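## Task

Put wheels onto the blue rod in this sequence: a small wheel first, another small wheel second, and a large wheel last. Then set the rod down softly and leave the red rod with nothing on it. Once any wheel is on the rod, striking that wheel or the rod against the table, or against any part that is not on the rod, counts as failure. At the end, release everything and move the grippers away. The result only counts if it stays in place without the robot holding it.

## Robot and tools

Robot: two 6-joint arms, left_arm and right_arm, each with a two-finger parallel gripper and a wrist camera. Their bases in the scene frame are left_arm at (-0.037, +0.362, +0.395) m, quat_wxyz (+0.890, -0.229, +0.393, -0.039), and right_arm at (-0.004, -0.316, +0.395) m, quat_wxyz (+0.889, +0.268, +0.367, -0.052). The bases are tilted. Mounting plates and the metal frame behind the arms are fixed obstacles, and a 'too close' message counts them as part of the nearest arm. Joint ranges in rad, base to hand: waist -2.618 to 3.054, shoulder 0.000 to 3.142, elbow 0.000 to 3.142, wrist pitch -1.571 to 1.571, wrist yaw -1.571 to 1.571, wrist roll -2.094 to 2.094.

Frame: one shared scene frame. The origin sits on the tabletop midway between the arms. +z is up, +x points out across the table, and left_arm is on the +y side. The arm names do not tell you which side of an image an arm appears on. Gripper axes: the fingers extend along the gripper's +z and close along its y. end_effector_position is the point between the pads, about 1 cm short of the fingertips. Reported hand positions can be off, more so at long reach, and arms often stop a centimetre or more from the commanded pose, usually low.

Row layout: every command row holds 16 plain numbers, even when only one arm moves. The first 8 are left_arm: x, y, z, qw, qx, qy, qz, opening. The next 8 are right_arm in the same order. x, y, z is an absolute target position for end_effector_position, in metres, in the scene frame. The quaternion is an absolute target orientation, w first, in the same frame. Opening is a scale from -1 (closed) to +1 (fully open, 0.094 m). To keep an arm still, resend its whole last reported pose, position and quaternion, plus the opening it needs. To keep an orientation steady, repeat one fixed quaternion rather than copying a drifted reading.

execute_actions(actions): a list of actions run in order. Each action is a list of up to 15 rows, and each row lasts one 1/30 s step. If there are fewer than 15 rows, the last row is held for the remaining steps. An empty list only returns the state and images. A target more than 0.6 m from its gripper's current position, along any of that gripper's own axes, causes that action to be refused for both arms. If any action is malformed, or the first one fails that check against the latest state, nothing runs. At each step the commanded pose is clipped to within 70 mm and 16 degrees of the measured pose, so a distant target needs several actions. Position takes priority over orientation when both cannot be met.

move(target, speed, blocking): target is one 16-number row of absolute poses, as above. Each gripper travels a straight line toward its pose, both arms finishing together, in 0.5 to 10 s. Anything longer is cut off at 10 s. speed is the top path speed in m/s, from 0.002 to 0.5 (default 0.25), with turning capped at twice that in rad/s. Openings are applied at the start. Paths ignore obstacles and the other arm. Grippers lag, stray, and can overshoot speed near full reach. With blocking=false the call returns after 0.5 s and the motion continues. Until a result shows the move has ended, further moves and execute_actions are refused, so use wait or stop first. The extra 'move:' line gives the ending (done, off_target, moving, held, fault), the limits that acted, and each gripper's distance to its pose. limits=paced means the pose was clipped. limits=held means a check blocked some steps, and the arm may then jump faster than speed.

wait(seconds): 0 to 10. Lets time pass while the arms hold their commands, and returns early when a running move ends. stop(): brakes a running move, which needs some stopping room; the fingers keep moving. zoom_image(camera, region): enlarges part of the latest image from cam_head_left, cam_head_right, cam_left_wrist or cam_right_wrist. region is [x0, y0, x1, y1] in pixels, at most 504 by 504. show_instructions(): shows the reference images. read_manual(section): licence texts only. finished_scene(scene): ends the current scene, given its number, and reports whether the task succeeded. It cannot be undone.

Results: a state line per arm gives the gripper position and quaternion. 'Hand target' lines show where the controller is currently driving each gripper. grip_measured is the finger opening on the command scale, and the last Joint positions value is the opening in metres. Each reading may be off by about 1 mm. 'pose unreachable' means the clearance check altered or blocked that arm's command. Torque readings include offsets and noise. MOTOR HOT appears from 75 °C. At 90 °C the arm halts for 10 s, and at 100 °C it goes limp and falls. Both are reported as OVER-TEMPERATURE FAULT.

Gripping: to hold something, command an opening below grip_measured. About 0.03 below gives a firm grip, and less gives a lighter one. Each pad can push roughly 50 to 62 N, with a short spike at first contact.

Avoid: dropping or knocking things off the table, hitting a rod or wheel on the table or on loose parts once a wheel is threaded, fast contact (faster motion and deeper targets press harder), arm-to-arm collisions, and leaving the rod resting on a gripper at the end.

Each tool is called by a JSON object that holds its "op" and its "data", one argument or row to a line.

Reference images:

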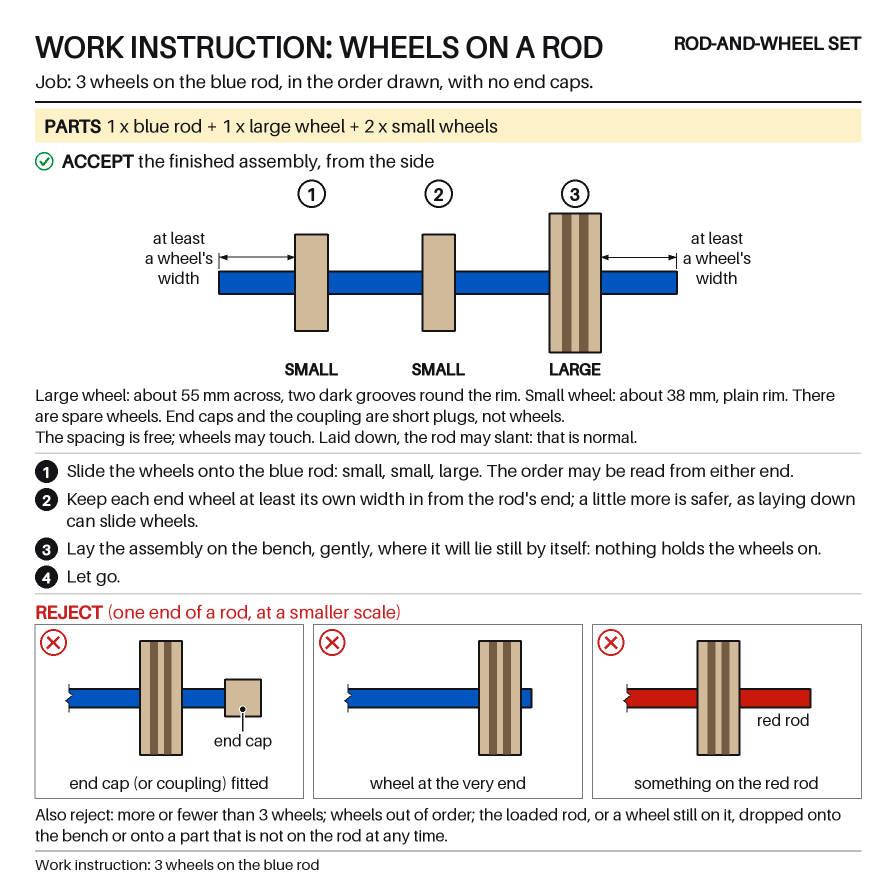

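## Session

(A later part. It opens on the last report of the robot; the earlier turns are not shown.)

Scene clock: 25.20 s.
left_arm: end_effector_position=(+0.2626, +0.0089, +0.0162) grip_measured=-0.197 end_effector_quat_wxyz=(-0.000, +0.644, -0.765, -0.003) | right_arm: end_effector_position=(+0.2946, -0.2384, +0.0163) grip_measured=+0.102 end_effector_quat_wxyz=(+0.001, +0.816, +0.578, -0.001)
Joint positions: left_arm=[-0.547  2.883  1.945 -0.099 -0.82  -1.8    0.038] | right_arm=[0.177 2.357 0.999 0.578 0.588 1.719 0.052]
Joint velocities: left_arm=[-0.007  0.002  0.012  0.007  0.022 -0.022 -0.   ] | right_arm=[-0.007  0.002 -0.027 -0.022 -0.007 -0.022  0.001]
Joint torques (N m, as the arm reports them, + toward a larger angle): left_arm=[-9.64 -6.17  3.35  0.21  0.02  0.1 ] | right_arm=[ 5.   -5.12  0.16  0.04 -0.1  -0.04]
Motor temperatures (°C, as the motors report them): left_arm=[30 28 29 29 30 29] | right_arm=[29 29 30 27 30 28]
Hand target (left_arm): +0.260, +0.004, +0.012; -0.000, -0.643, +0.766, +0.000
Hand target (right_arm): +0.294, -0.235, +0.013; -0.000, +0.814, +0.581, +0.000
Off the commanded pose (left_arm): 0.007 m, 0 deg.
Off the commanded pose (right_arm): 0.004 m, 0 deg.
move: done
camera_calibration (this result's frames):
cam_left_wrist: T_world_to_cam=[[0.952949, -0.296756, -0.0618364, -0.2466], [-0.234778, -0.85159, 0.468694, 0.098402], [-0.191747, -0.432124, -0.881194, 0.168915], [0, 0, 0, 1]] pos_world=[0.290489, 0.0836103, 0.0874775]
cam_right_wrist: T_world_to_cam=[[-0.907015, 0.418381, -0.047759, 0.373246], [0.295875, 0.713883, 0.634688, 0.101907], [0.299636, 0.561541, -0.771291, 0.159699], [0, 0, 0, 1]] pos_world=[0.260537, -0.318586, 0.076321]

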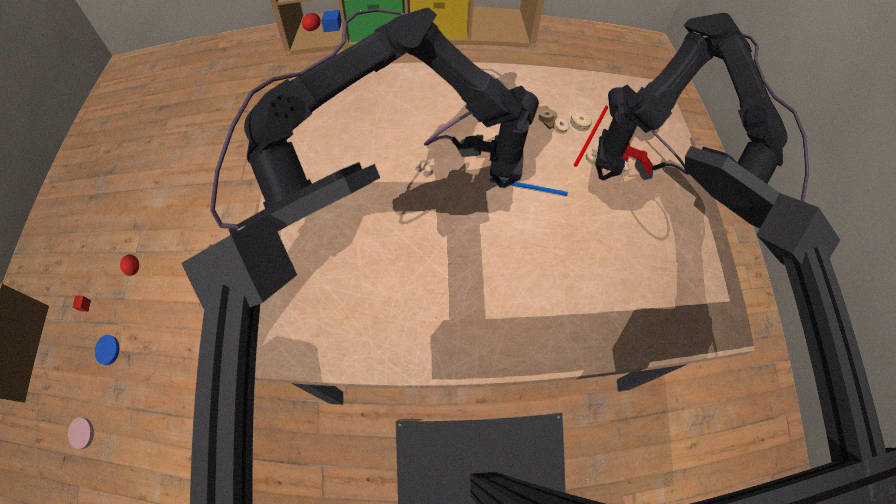

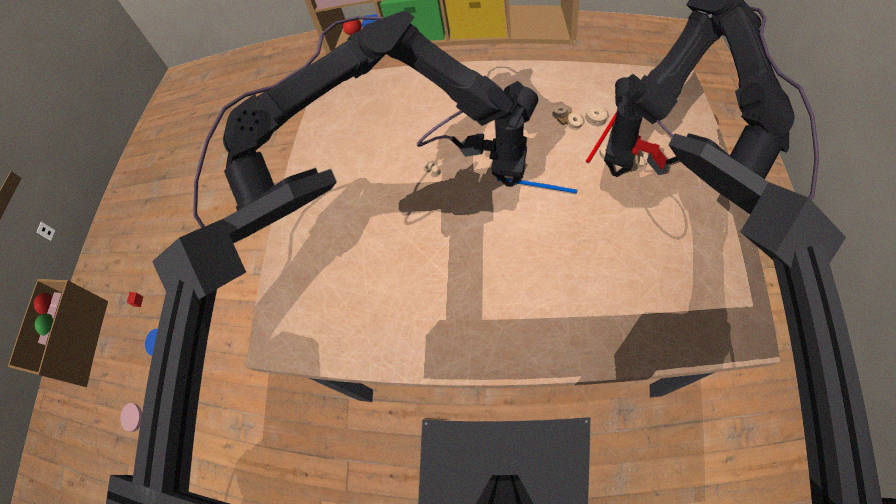

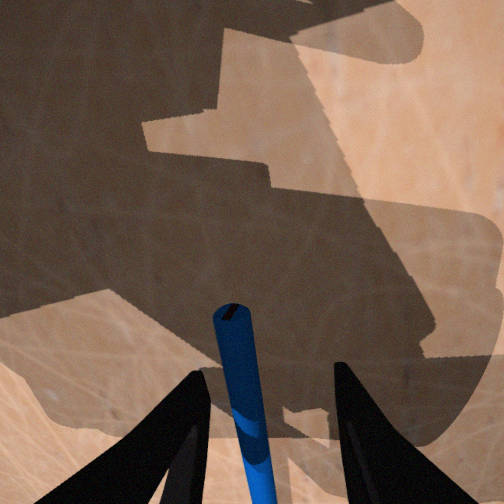

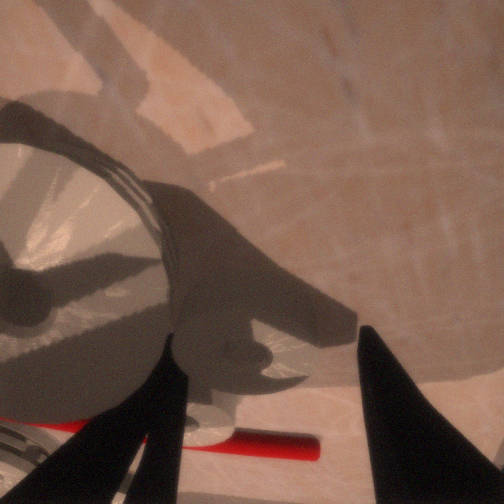

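{"op": "move", "data": {
  "target": [0.260,0.004,0.007,0,-0.643,0.766,0,-0.2, 0.294,-0.236,0.009,0,0.814,0.581,0,0.1],
  "speed": 0.03
}}

{"op": "move", "data": {
  "target": [0.260,0.004,0.007,0,-0.643,0.766,0,-1, 0.294,-0.236,0.009,0,0.814,0.581,0,-0.3]
}}

Scene clock: 26.07 s.
left_arm: end_effector_position=(+0.2649, +0.0068, +0.0158) grip_measured=-0.197 end_effector_quat_wxyz=(+0.001, -0.642, +0.766, +0.001) | right_arm: end_effector_position=(+0.2938, -0.2385, +0.0132) grip_measured=+0.102 end_effector_quat_wxyz=(-0.000, +0.815, +0.580, -0.001)
Joint positions: left_arm=[-0.547  2.889  1.959 -0.099 -0.82  -1.791  0.038] | right_arm=[0.171 2.366 1.007 0.578 0.582 1.712 0.052]
Joint velocities: left_arm=[-0.002 -0.002 -0.007 -0.037 -0.051  0.037  0.001] | right_arm=[-0.007  0.002 -0.012 -0.022  0.007 -0.007 -0.001]
Joint torques (N m, as the arm reports them, + toward a larger angle): left_arm=[-9.05 -5.72  3.36  0.28  0.03  0.07] | right_arm=[ 4.91 -5.03  0.37  0.09 -0.07 -0.07]
Motor temperatures (°C, as the motors report them): left_arm=[30 28 29 29 30 29] | right_arm=[29 29 30 27 30 28]
Hand target (left_arm): +0.260, +0.004, +0.007; -0.000, -0.643, +0.766, -0.000
Hand target (right_arm): +0.294, -0.236, +0.009; -0.000, +0.814, +0.581, -0.000
Off the commanded pose (left_arm): 0.010 m, 0 deg.
Off the commanded pose (right_arm): 0.005 m, 0 deg.
move: done
camera_calibration (this result's frames):
cam_left_wrist: T_world_to_cam=[[0.952041, -0.300758, -0.0562385, -0.249304], [-0.240596, -0.849423, 0.469674, 0.098845], [-0.189029, -0.433618, -0.881047, 0.167389], [0, 0, 0, 1]] pos_world=[0.292771, 0.081564, 0.0870324]
cam_right_wrist: T_world_to_cam=[[-0.908765, 0.41492, -0.0445834, 0.371955], [0.294662, 0.71366, 0.635502, 0.104439], [0.2955, 0.564385, -0.770811, 0.159468], [0, 0, 0, 1]] pos_world=[0.260122, -0.318866, 0.0731315]

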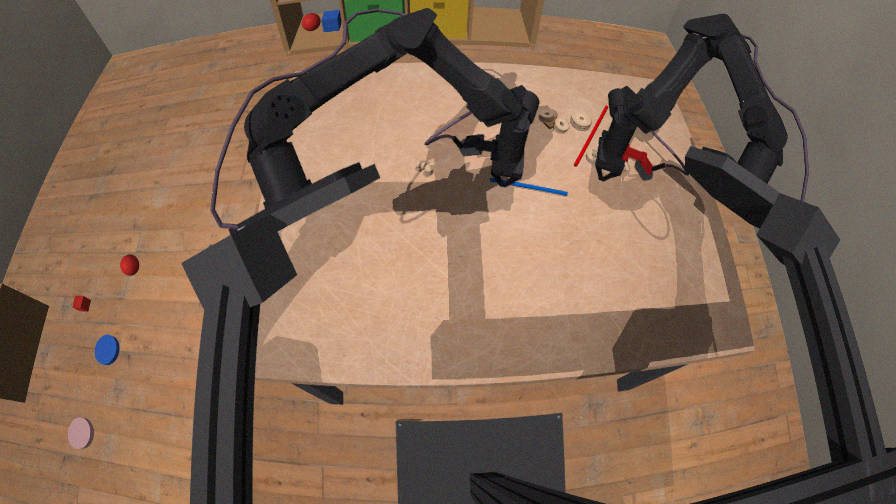

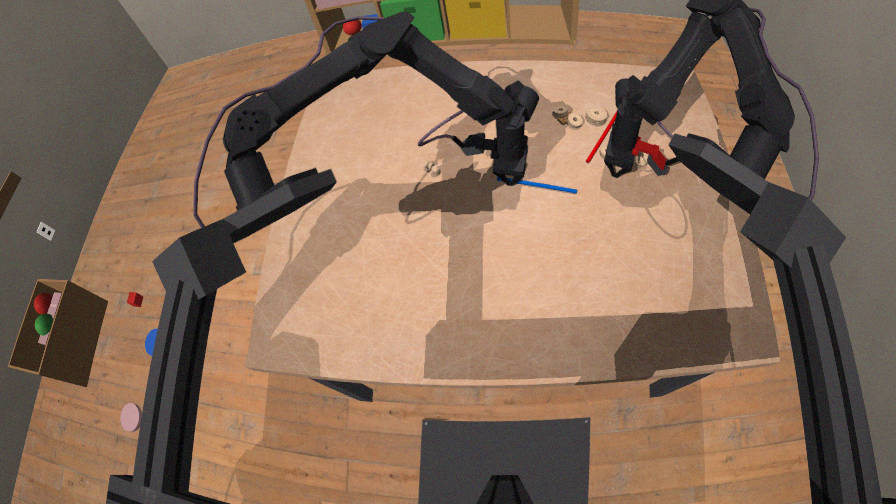

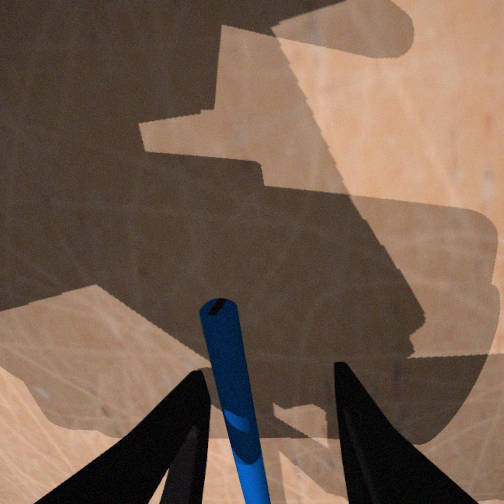

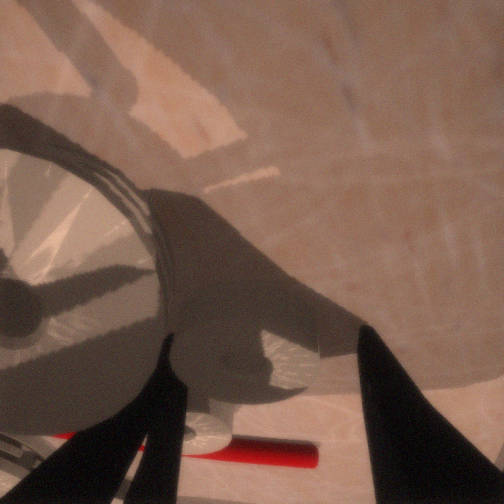

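Scene clock: 26.77 s.
left_arm: end_effector_position=(+0.2661, +0.0056, +0.0159) grip_measured=-0.827 end_effector_quat_wxyz=(-0.001, +0.644, -0.765, +0.002) | right_arm: end_effector_position=(+0.2938, -0.2385, +0.0132) grip_measured=-0.193 end_effector_quat_wxyz=(-0.000, +0.815, +0.580, -0.001)
Joint positions: left_arm=[-0.548  2.889  1.959 -0.091 -0.817 -1.79   0.008] | right_arm=[0.171 2.366 1.007 0.578 0.582 1.711 0.038]
Joint velocities: left_arm=[ 0.022  0.007 -0.007  0.022 -0.066  0.051 -0.001] | right_arm=[ 0.012 -0.012  0.002 -0.051 -0.051  0.051  0.   ]
Joint torques (N m, as the arm reports them, + toward a larger angle): left_arm=[-9.   -5.68  3.47  0.23  0.01  0.07] | right_arm=[ 4.8  -4.98  0.43  0.04 -0.06 -0.04]
Motor temperatures (°C, as the motors report them): left_arm=[30 28 29 29 30 29] | right_arm=[29 29 30 27 30 28]
Hand target (left_arm): +0.260, +0.004, +0.007; -0.000, -0.643, +0.766, -0.000
Hand target (right_arm): +0.294, -0.236, +0.009; +0.000, +0.814, +0.581, -0.000
Off the commanded pose (left_arm): 0.011 m, 0 deg.
Off the commanded pose (right_arm): 0.005 m, 0 deg.
move: off_target (left_arm)
camera_calibration (this result's frames):
cam_left_wrist: T_world_to_cam=[[0.95339, -0.297388, -0.0510651, -0.251201], [-0.239223, -0.848098, 0.47276, 0.0976353], [-0.183902, -0.438509, -0.87971, 0.165865], [0, 0, 0, 1]] pos_world=[0.293352, 0.0808336, 0.0869278]
cam_right_wrist: T_world_to_cam=[[-0.909081, 0.414226, -0.0445817, 0.371882], [0.294118, 0.713884, 0.635503, 0.104652], [0.295068, 0.564612, -0.77081, 0.159649], [0, 0, 0, 1]] pos_world=[0.260184, -0.318892, 0.0731314]

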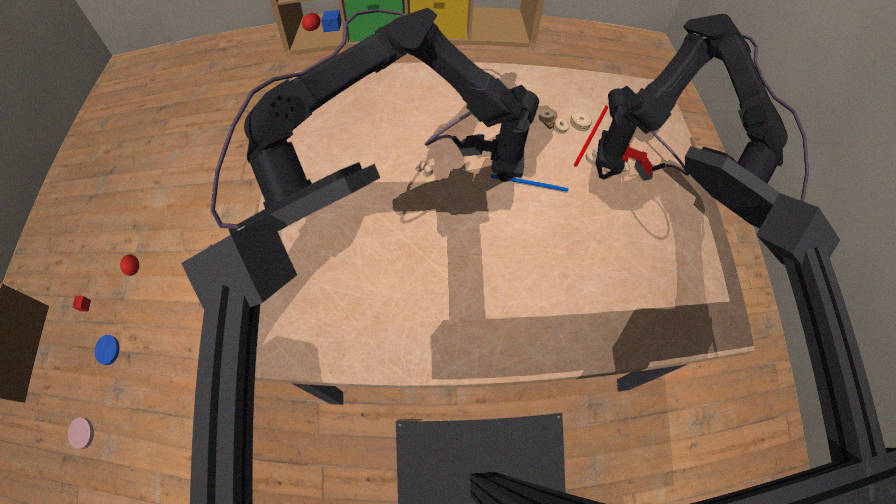

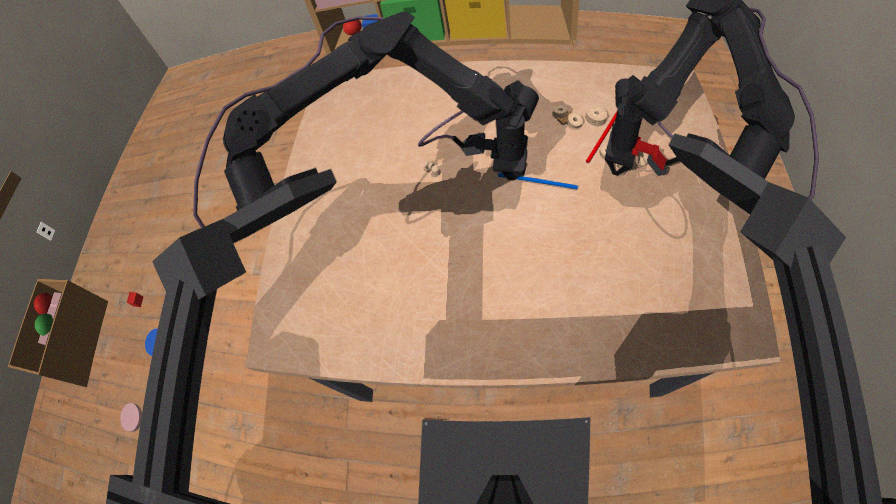

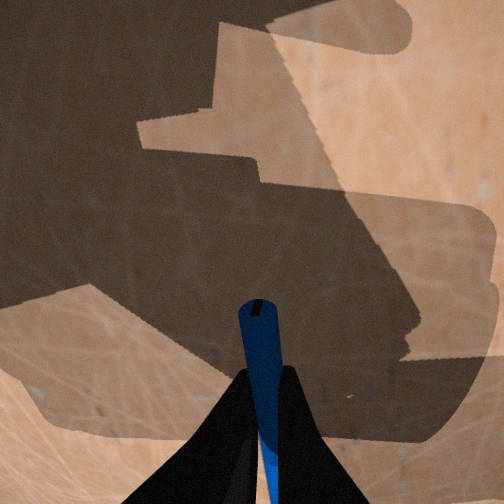

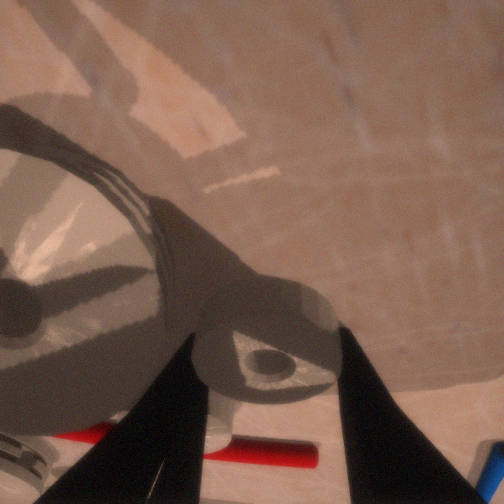

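{"op": "move", "data": {
  "target": [0.26,0.02,0.10,0,-0.643,0.766,0,-1, 0.294,-0.236,0.10,0,0.814,0.581,0,-0.3],
  "speed": 0.15
}}

{"op": "move", "data": {
  "target": [0.26,-0.02,0.13,0.5,0.5,-0.5,0.5,-1, 0.28,-0.20,0.30,0,0.707,0.707,0,-0.3],
  "speed": 0.2
}}

Scene clock: 28.13 s.
left_arm: end_effector_position=(+0.2644, +0.0206, +0.0915) grip_measured=-0.827 end_effector_quat_wxyz=(+0.003, +0.650, -0.760, +0.002) | right_arm: end_effector_position=(+0.3012, -0.2386, +0.0930) grip_measured=-0.193 end_effector_quat_wxyz=(+0.004, +0.820, +0.573, +0.008)
Joint positions: left_arm=[-0.644  2.643  1.677 -0.154 -0.855 -1.936  0.008] | right_arm=[0.305 2.098 0.812 0.46  0.668 1.833 0.038]
Joint velocities: left_arm=[-0.017  0.022  0.002  0.022 -0.081 -0.066 -0.   ] | right_arm=[ 0.007 -0.002  0.002 -0.007 -0.022  0.022 -0.   ]
Joint torques (N m, as the arm reports them, + toward a larger angle): left_arm=[-10.91  -9.08   0.18  -0.09  -0.14  -0.03] | right_arm=[ 5.64 -6.8  -1.79 -0.25  0.17  0.05]
Motor temperatures (°C, as the motors report them): left_arm=[30 29 29 29 30 29] | right_arm=[29 29 30 27 30 28]
Hand target (left_arm): +0.260, +0.021, +0.100; +0.000, -0.643, +0.766, -0.001
Hand target (right_arm): +0.294, -0.237, +0.099; +0.001, +0.814, +0.581, +0.000
Off the commanded pose (left_arm): 0.010 m, 1 deg.
Off the commanded pose (right_arm): 0.010 m, 2 deg.
move: done
camera_calibration (this result's frames):
cam_left_wrist: T_world_to_cam=[[0.957767, -0.281986, -0.056269, -0.242254], [-0.22179, -0.849008, 0.479578, 0.0690211], [-0.183007, -0.446845, -0.875693, 0.23817], [0, 0, 0, 1]] pos_world=[0.290918, 0.0967121, 0.161831]
cam_right_wrist: T_world_to_cam=[[-0.900643, 0.430239, -0.061125, 0.385081], [0.293432, 0.705855, 0.644722, 0.0492611], [0.32053, 0.562729, -0.761969, 0.210091], [0, 0, 0, 1]] pos_world=[0.265025, -0.318672, 0.151861]

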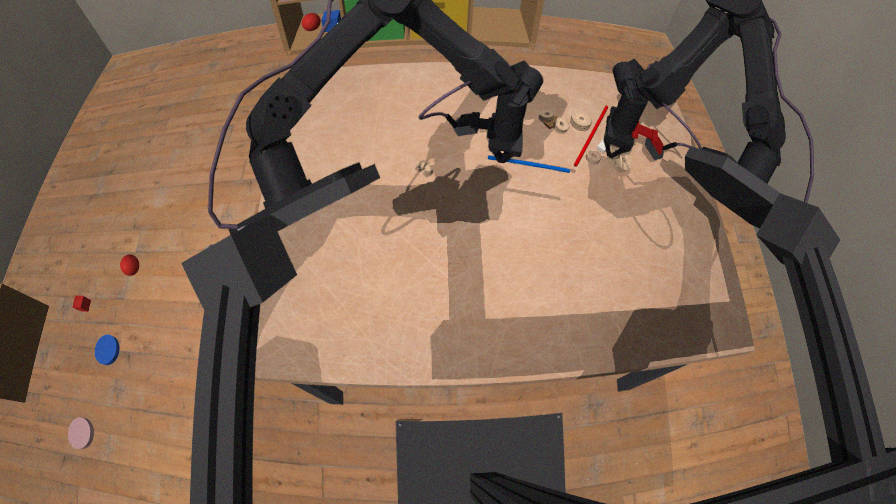

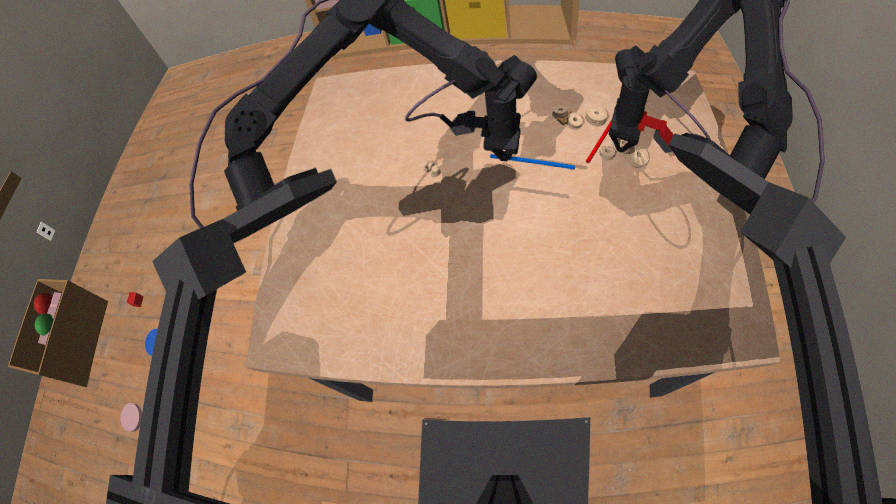

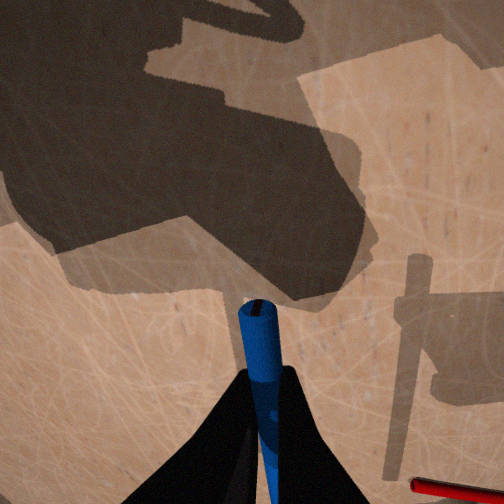

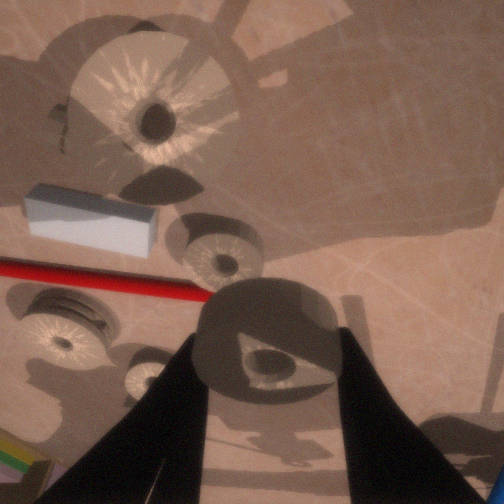

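Scene clock: 32.63 s.
left_arm: end_effector_position=(+0.2571, -0.0152, +0.1223) grip_measured=-0.827 end_effector_quat_wxyz=(-0.496, -0.513, +0.506, -0.484) | right_arm: end_effector_position=(+0.2792, -0.2016, +0.2898) grip_measured=-0.193 end_effector_quat_wxyz=(-0.011, +0.683, +0.729, +0.046)
Joint positions: left_arm=[-0.216  2.667  1.427  0.511  0.92  -1.647  0.008] | right_arm=[ 0.882  1.617  0.729 -0.383  0.896  2.078  0.038]
Joint velocities: left_arm=[-0.017  0.012 -0.002  0.007  0.051 -0.066  0.001] | right_arm=[ 0.002 -0.017  0.022  0.022 -0.022  0.007 -0.001]
Joint torques (N m, as the arm reports them, + toward a larger angle): left_arm=[-7.78 -6.26  1.11  0.38  0.71 -0.05] | right_arm=[ 5.73 -4.91  3.53 -0.18  0.12  0.06]
Motor temperatures (°C, as the motors report them): left_arm=[30 29 29 29 30 29] | right_arm=[29 29 30 27 30 28]
Hand target (left_arm): +0.259, -0.020, +0.129; +0.503, +0.501, -0.499, +0.497
Hand target (right_arm): +0.280, -0.203, +0.297; -0.007, +0.679, +0.732, +0.052
Off the commanded pose (left_arm): 0.009 m, 2 deg.
Off the commanded pose (right_arm): 0.010 m, 7 deg.
joint sent to its limit (right arm) — the command would take joint 6 (wrist roll) past its upper limit, so that joint was sent only as far as its limit.
move: off_target (right_arm)
camera_calibration (this result's frames):
cam_left_wrist: T_world_to_cam=[[0.991817, -0.066391, 0.109047, -0.269377], [-0.0691365, 0.438757, 0.895942, -0.0483929], [-0.107328, -0.89615, 0.430576, 0.0617332], [0, 0, 0, 1]] pos_world=[0.270453, 0.0586707, 0.0461513]
cam_right_wrist: T_world_to_cam=[[-0.995298, 0.0333817, -0.0909224, 0.31642], [-0.0396518, 0.71603, 0.696943, -0.0173209], [0.0883683, 0.697271, -0.71134, 0.423591], [0, 0, 0, 1]] pos_world=[0.276814, -0.293518, 0.342159]

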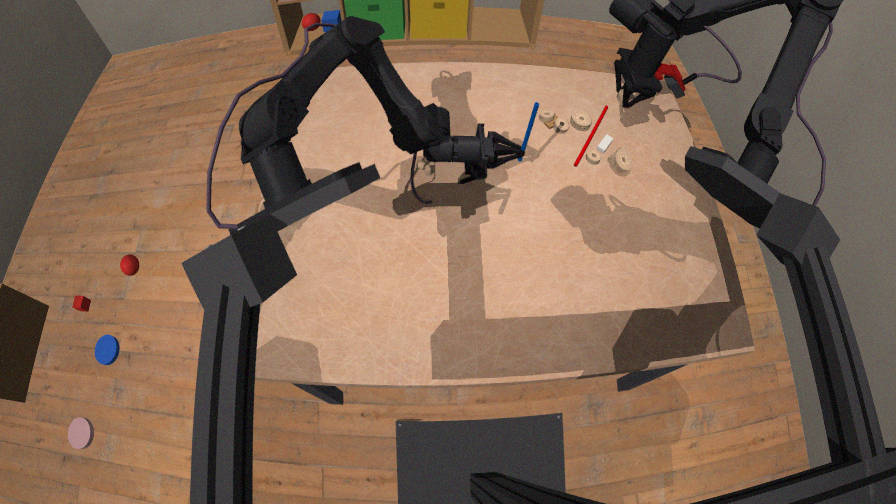

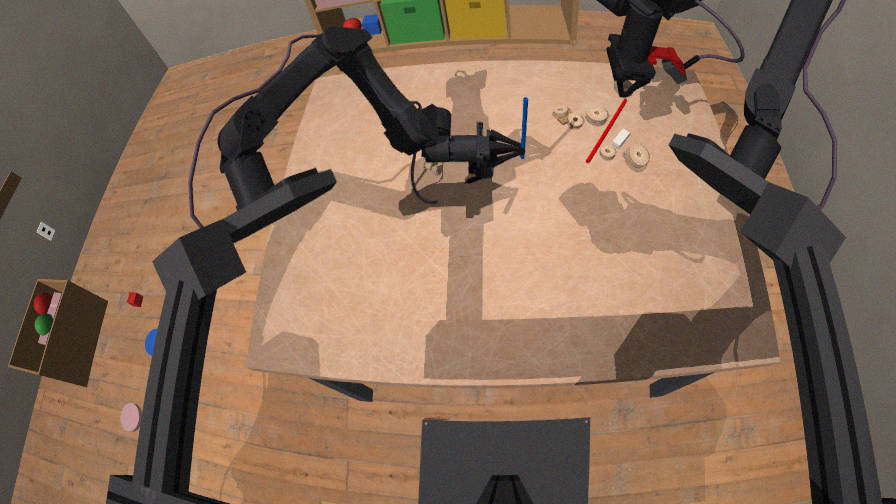

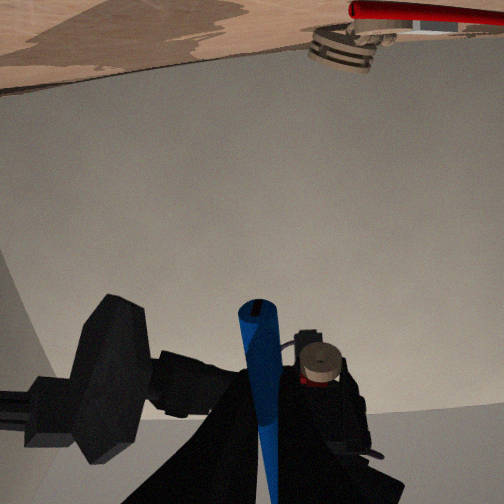

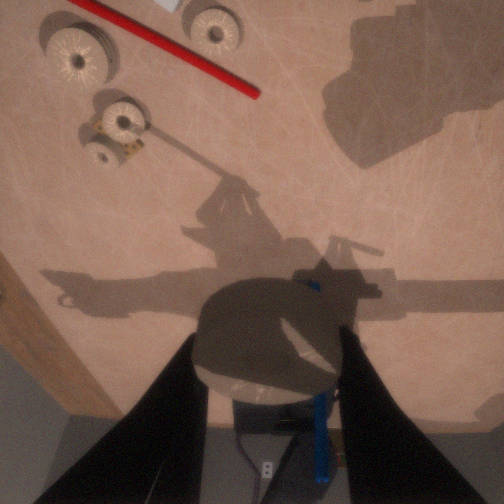

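{"op": "move", "data": {
  "target": [0.26,-0.05,0.105,0.5,0.5,-0.5,0.5,-1, 0.26,-0.06,0.28,0,0.383,0.924,0,-0.3],
  "speed": 0.15
}}

Scene clock: 35.70 s.
left_arm: end_effector_position=(+0.2674, -0.0448, +0.1179) grip_measured=-0.827 end_effector_quat_wxyz=(-0.501, -0.488, +0.494, -0.516) | right_arm: end_effector_position=(+0.2588, -0.0669, +0.2730) grip_measured=-0.193 end_effector_quat_wxyz=(-0.009, +0.398, +0.917, -0.003)
Joint positions: left_arm=[-0.245  2.784  1.606  0.511  0.969 -1.668  0.008] | right_arm=[ 1.046  2.273  1.245 -0.625  0.926  1.795  0.038]
Joint velocities: left_arm=[ 0.002  0.002  0.002  0.007 -0.037 -0.081  0.   ] | right_arm=[-0.012  0.002  0.007 -0.022  0.022  0.037 -0.001]
Joint torques (N m, as the arm reports them, + toward a larger angle): left_arm=[-7.73 -4.83  1.95  0.21  0.2  -0.05] | right_arm=[ 9.08 -4.8   4.82 -0.38  0.13 -0.08]
Motor temperatures (°C, as the motors report them): left_arm=[30 29 29 29 30 29] | right_arm=[29 29 30 27 30 28]
Hand target (left_arm): +0.259, -0.049, +0.106; +0.500, +0.500, -0.500, +0.500
Hand target (right_arm): +0.259, -0.061, +0.281; +0.001, +0.383, +0.924, +0.001
Off the commanded pose (left_arm): 0.016 m, 2 deg.
Off the commanded pose (right_arm): 0.010 m, 2 deg.
move: off_target (left_arm)
camera_calibration (this result's frames):
cam_left_wrist: T_world_to_cam=[[0.987299, -0.0420009, 0.153218, -0.283996], [-0.111785, 0.501636, 0.857826, -0.0120012], [-0.112889, -0.864059, 0.49057, 0.0340685], [0, 0, 0, 1]] pos_world=[0.282893, 0.0235293, 0.0370951]
cam_right_wrist: T_world_to_cam=[[-0.791193, -0.610742, -0.0317539, 0.178008], [-0.48191, 0.590645, 0.647225, 0.0167673], [-0.376533, 0.527382, -0.761637, 0.442188], [0, 0, 0, 1]] pos_world=[0.315418, -0.134389, 0.331587]

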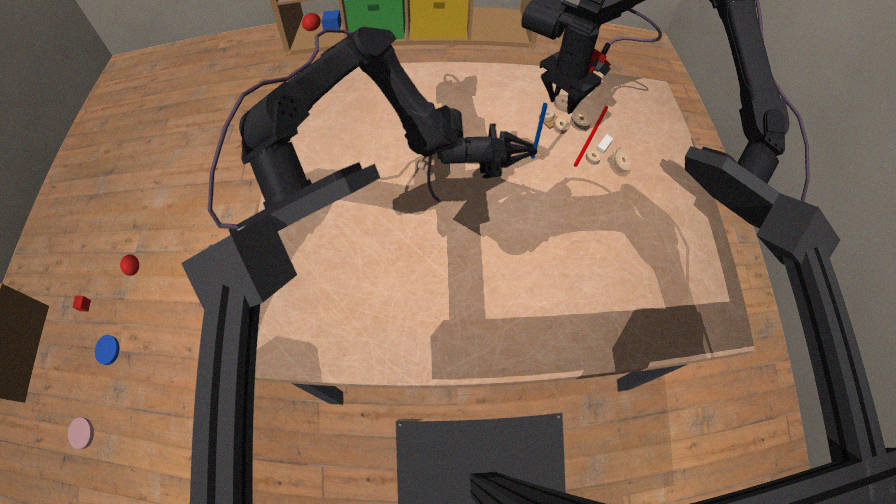

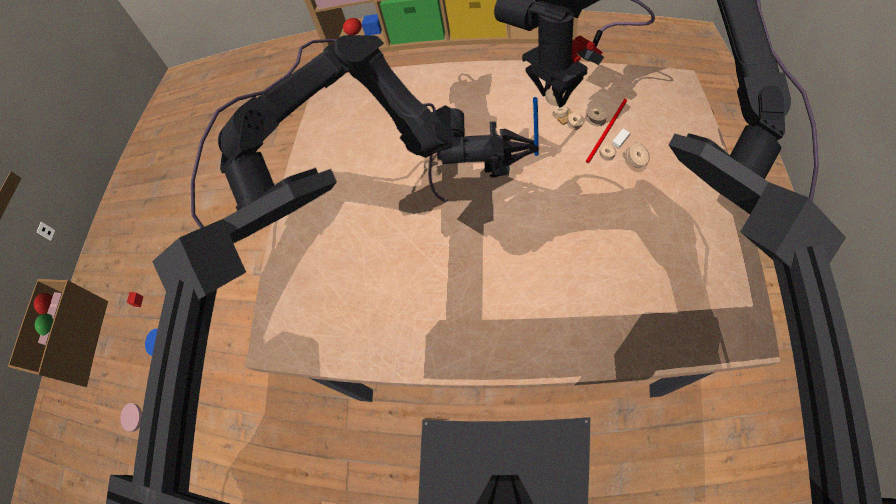

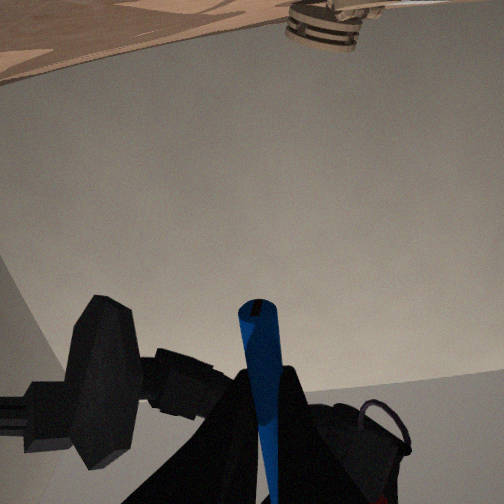

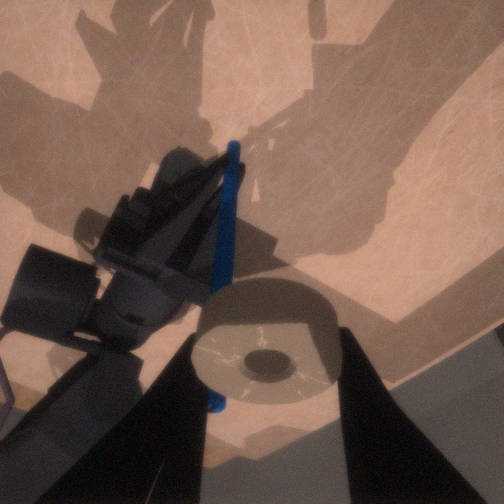

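{"op": "move", "data": {
  "target": [0.265,-0.047,0.12,0.5,0.5,-0.5,0.5,-1, 0.26,-0.06,0.315,0,0.383,0.924,0,-0.3],
  "speed": 0.1
}}

{"op": "move", "data": {
  "target": [0.265,-0.047,0.12,0.5,0.5,-0.5,0.5,-1, 0.26,-0.035,0.315,0,0.383,0.924,0,-0.3],
  "speed": 0.1
}}

Scene clock: 37.03 s.
left_arm: end_effector_position=(+0.2692, -0.0442, +0.1171) grip_measured=-0.827 end_effector_quat_wxyz=(-0.498, -0.496, +0.496, -0.510) | right_arm: end_effector_position=(+0.2566, -0.0643, +0.3053) grip_measured=-0.193 end_effector_quat_wxyz=(-0.004, +0.385, +0.923, -0.008)
Joint positions: left_arm=[-0.247  2.774  1.598  0.511  0.95  -1.679  0.008] | right_arm=[ 1.126  2.273  1.317 -0.815  0.926  1.908  0.038]
Joint velocities: left_arm=[-0.007 -0.007 -0.007  0.007  0.037 -0.022 -0.   ] | right_arm=[ 0.017  0.017  0.007 -0.081 -0.081  0.066 -0.   ]
Joint torques (N m, as the arm reports them, + toward a larger angle): left_arm=[-8.61 -8.2  -1.82  0.35  0.28 -0.06] | right_arm=[ 8.42 -5.61  5.53 -0.36  0.03  0.1 ]
Motor temperatures (°C, as the motors report them): left_arm=[30 29 29 29 30 29] | right_arm=[29 29 30 27 30 28]
Hand target (left_arm): +0.265, -0.047, +0.120; +0.500, +0.500, -0.500, +0.500
Hand target (right_arm): +0.260, -0.060, +0.315; +0.000, +0.383, +0.924, +0.000
Off the commanded pose (left_arm): 0.006 m, 1 deg.
Off the commanded pose (right_arm): 0.011 m, 1 deg.
move: off_target (right_arm)
camera_calibration (this result's frames):
cam_left_wrist: T_world_to_cam=[[0.988791, -0.0426332, 0.143092, -0.284873], [-0.104545, 0.48654, 0.867381, -0.0151436], [-0.106599, -0.872618, 0.476629, 0.0347491], [0, 0, 0, 1]] pos_world=[0.283801, 0.0255455, 0.037336]
cam_right_wrist: T_world_to_cam=[[-0.773294, -0.633367, -0.0293731, 0.172158], [-0.502503, 0.583952, 0.637567, 0.00103153], [-0.386661, 0.507787, -0.769835, 0.468434], [0, 0, 0, 1]] pos_world=[0.314772, -0.129428, 0.365016]

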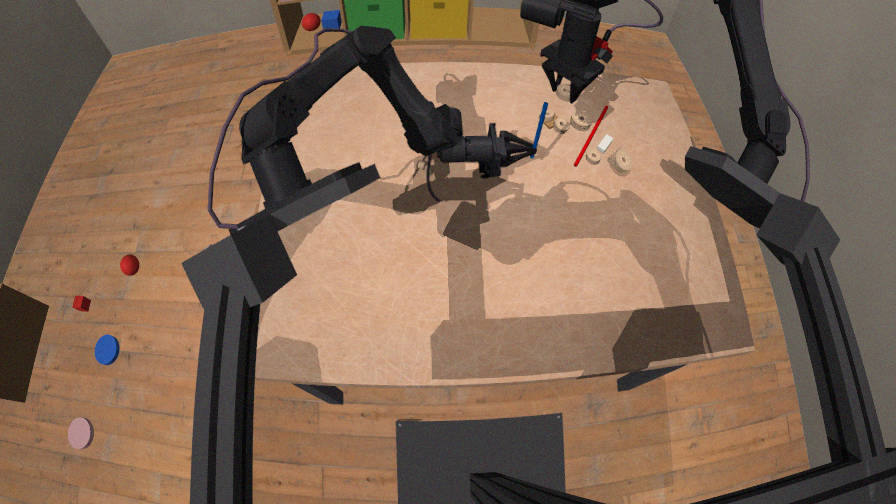

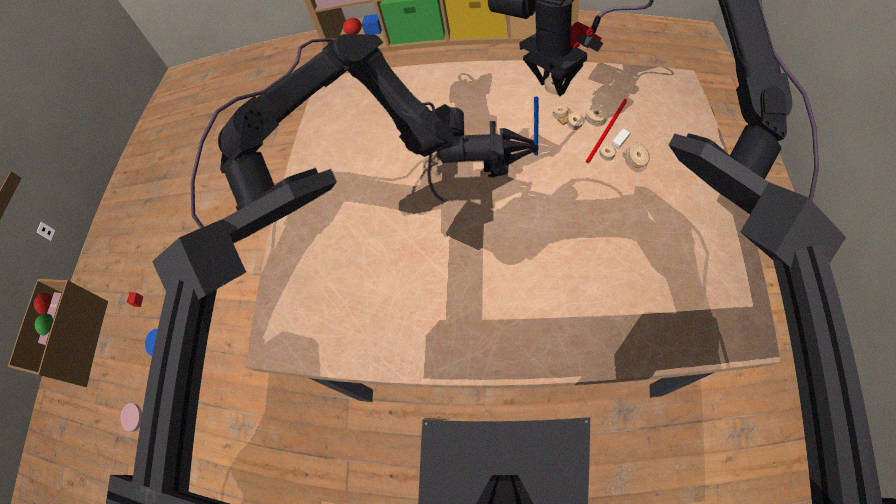

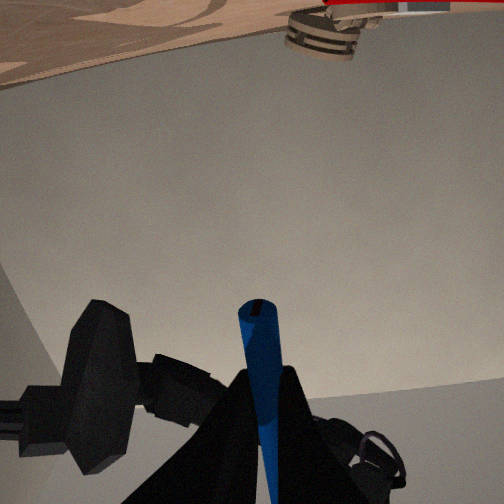

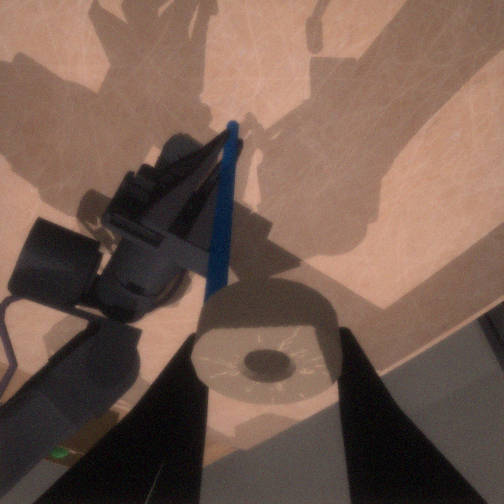

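Scene clock: 37.80 s.
left_arm: end_effector_position=(+0.2692, -0.0442, +0.1171) grip_measured=-0.827 end_effector_quat_wxyz=(-0.498, -0.496, +0.496, -0.510) | right_arm: end_effector_position=(+0.2625, -0.0411, +0.3063) grip_measured=-0.193 end_effector_quat_wxyz=(-0.003, +0.393, +0.919, -0.005)
Joint positions: left_arm=[-0.247  2.774  1.598  0.511  0.95  -1.679  0.008] | right_arm=[ 1.136  2.355  1.434 -0.854  0.926  1.935  0.038]
Joint velocities: left_arm=[ 0.007  0.012  0.002 -0.051 -0.022 -0.037 -0.001] | right_arm=[-0.007  0.007  0.007 -0.066 -0.051 -0.007 -0.   ]
Joint torques (N m, as the arm reports them, + toward a larger angle): left_arm=[-8.63 -8.24 -1.74  0.35  0.27 -0.07] | right_arm=[ 9.55 -5.13  5.7  -0.37 -0.02  0.08]
Motor temperatures (°C, as the motors report them): left_arm=[30 29 29 29 30 29] | right_arm=[30 29 30 27 30 28]
Hand target (left_arm): +0.265, -0.047, +0.120; +0.500, +0.500, -0.500, +0.500
Hand target (right_arm): +0.260, -0.035, +0.315; +0.000, +0.383, +0.924, +0.001
Off the commanded pose (left_arm): 0.006 m, 1 deg.
Off the commanded pose (right_arm): 0.011 m, 1 deg.
move: off_target (right_arm)
camera_calibration (this result's frames):
cam_left_wrist: T_world_to_cam=[[0.988791, -0.0426332, 0.143092, -0.284873], [-0.104545, 0.48654, 0.867381, -0.0151436], [-0.106599, -0.872618, 0.476629, 0.0347491], [0, 0, 0, 1]] pos_world=[0.283801, 0.0255455, 0.037336]
cam_right_wrist: T_world_to_cam=[[-0.784312, -0.619347, -0.0355603, 0.196807], [-0.494982, 0.590209, 0.637688, -0.0118614], [-0.373962, 0.517748, -0.769473, 0.456683], [0, 0, 0, 1]] pos_world=[0.319269, -0.107554, 0.365968]

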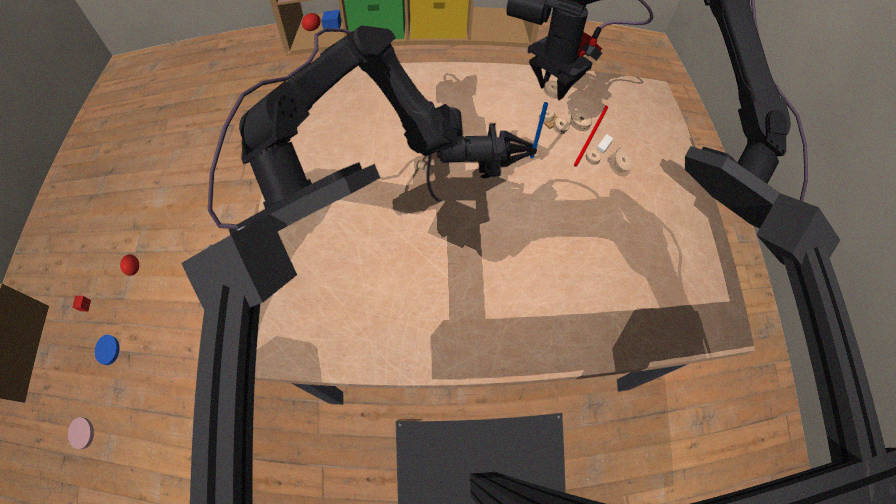

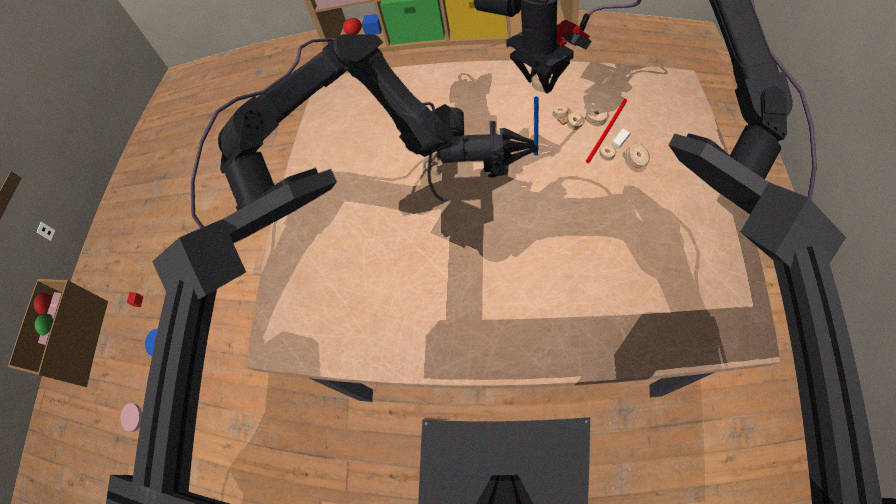

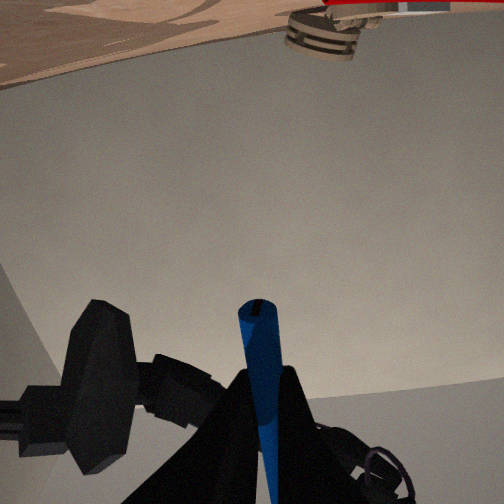

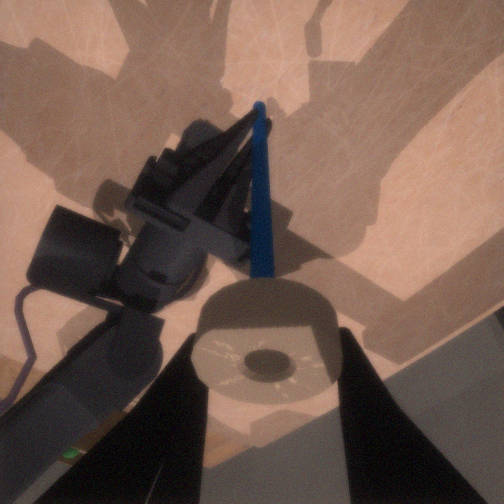

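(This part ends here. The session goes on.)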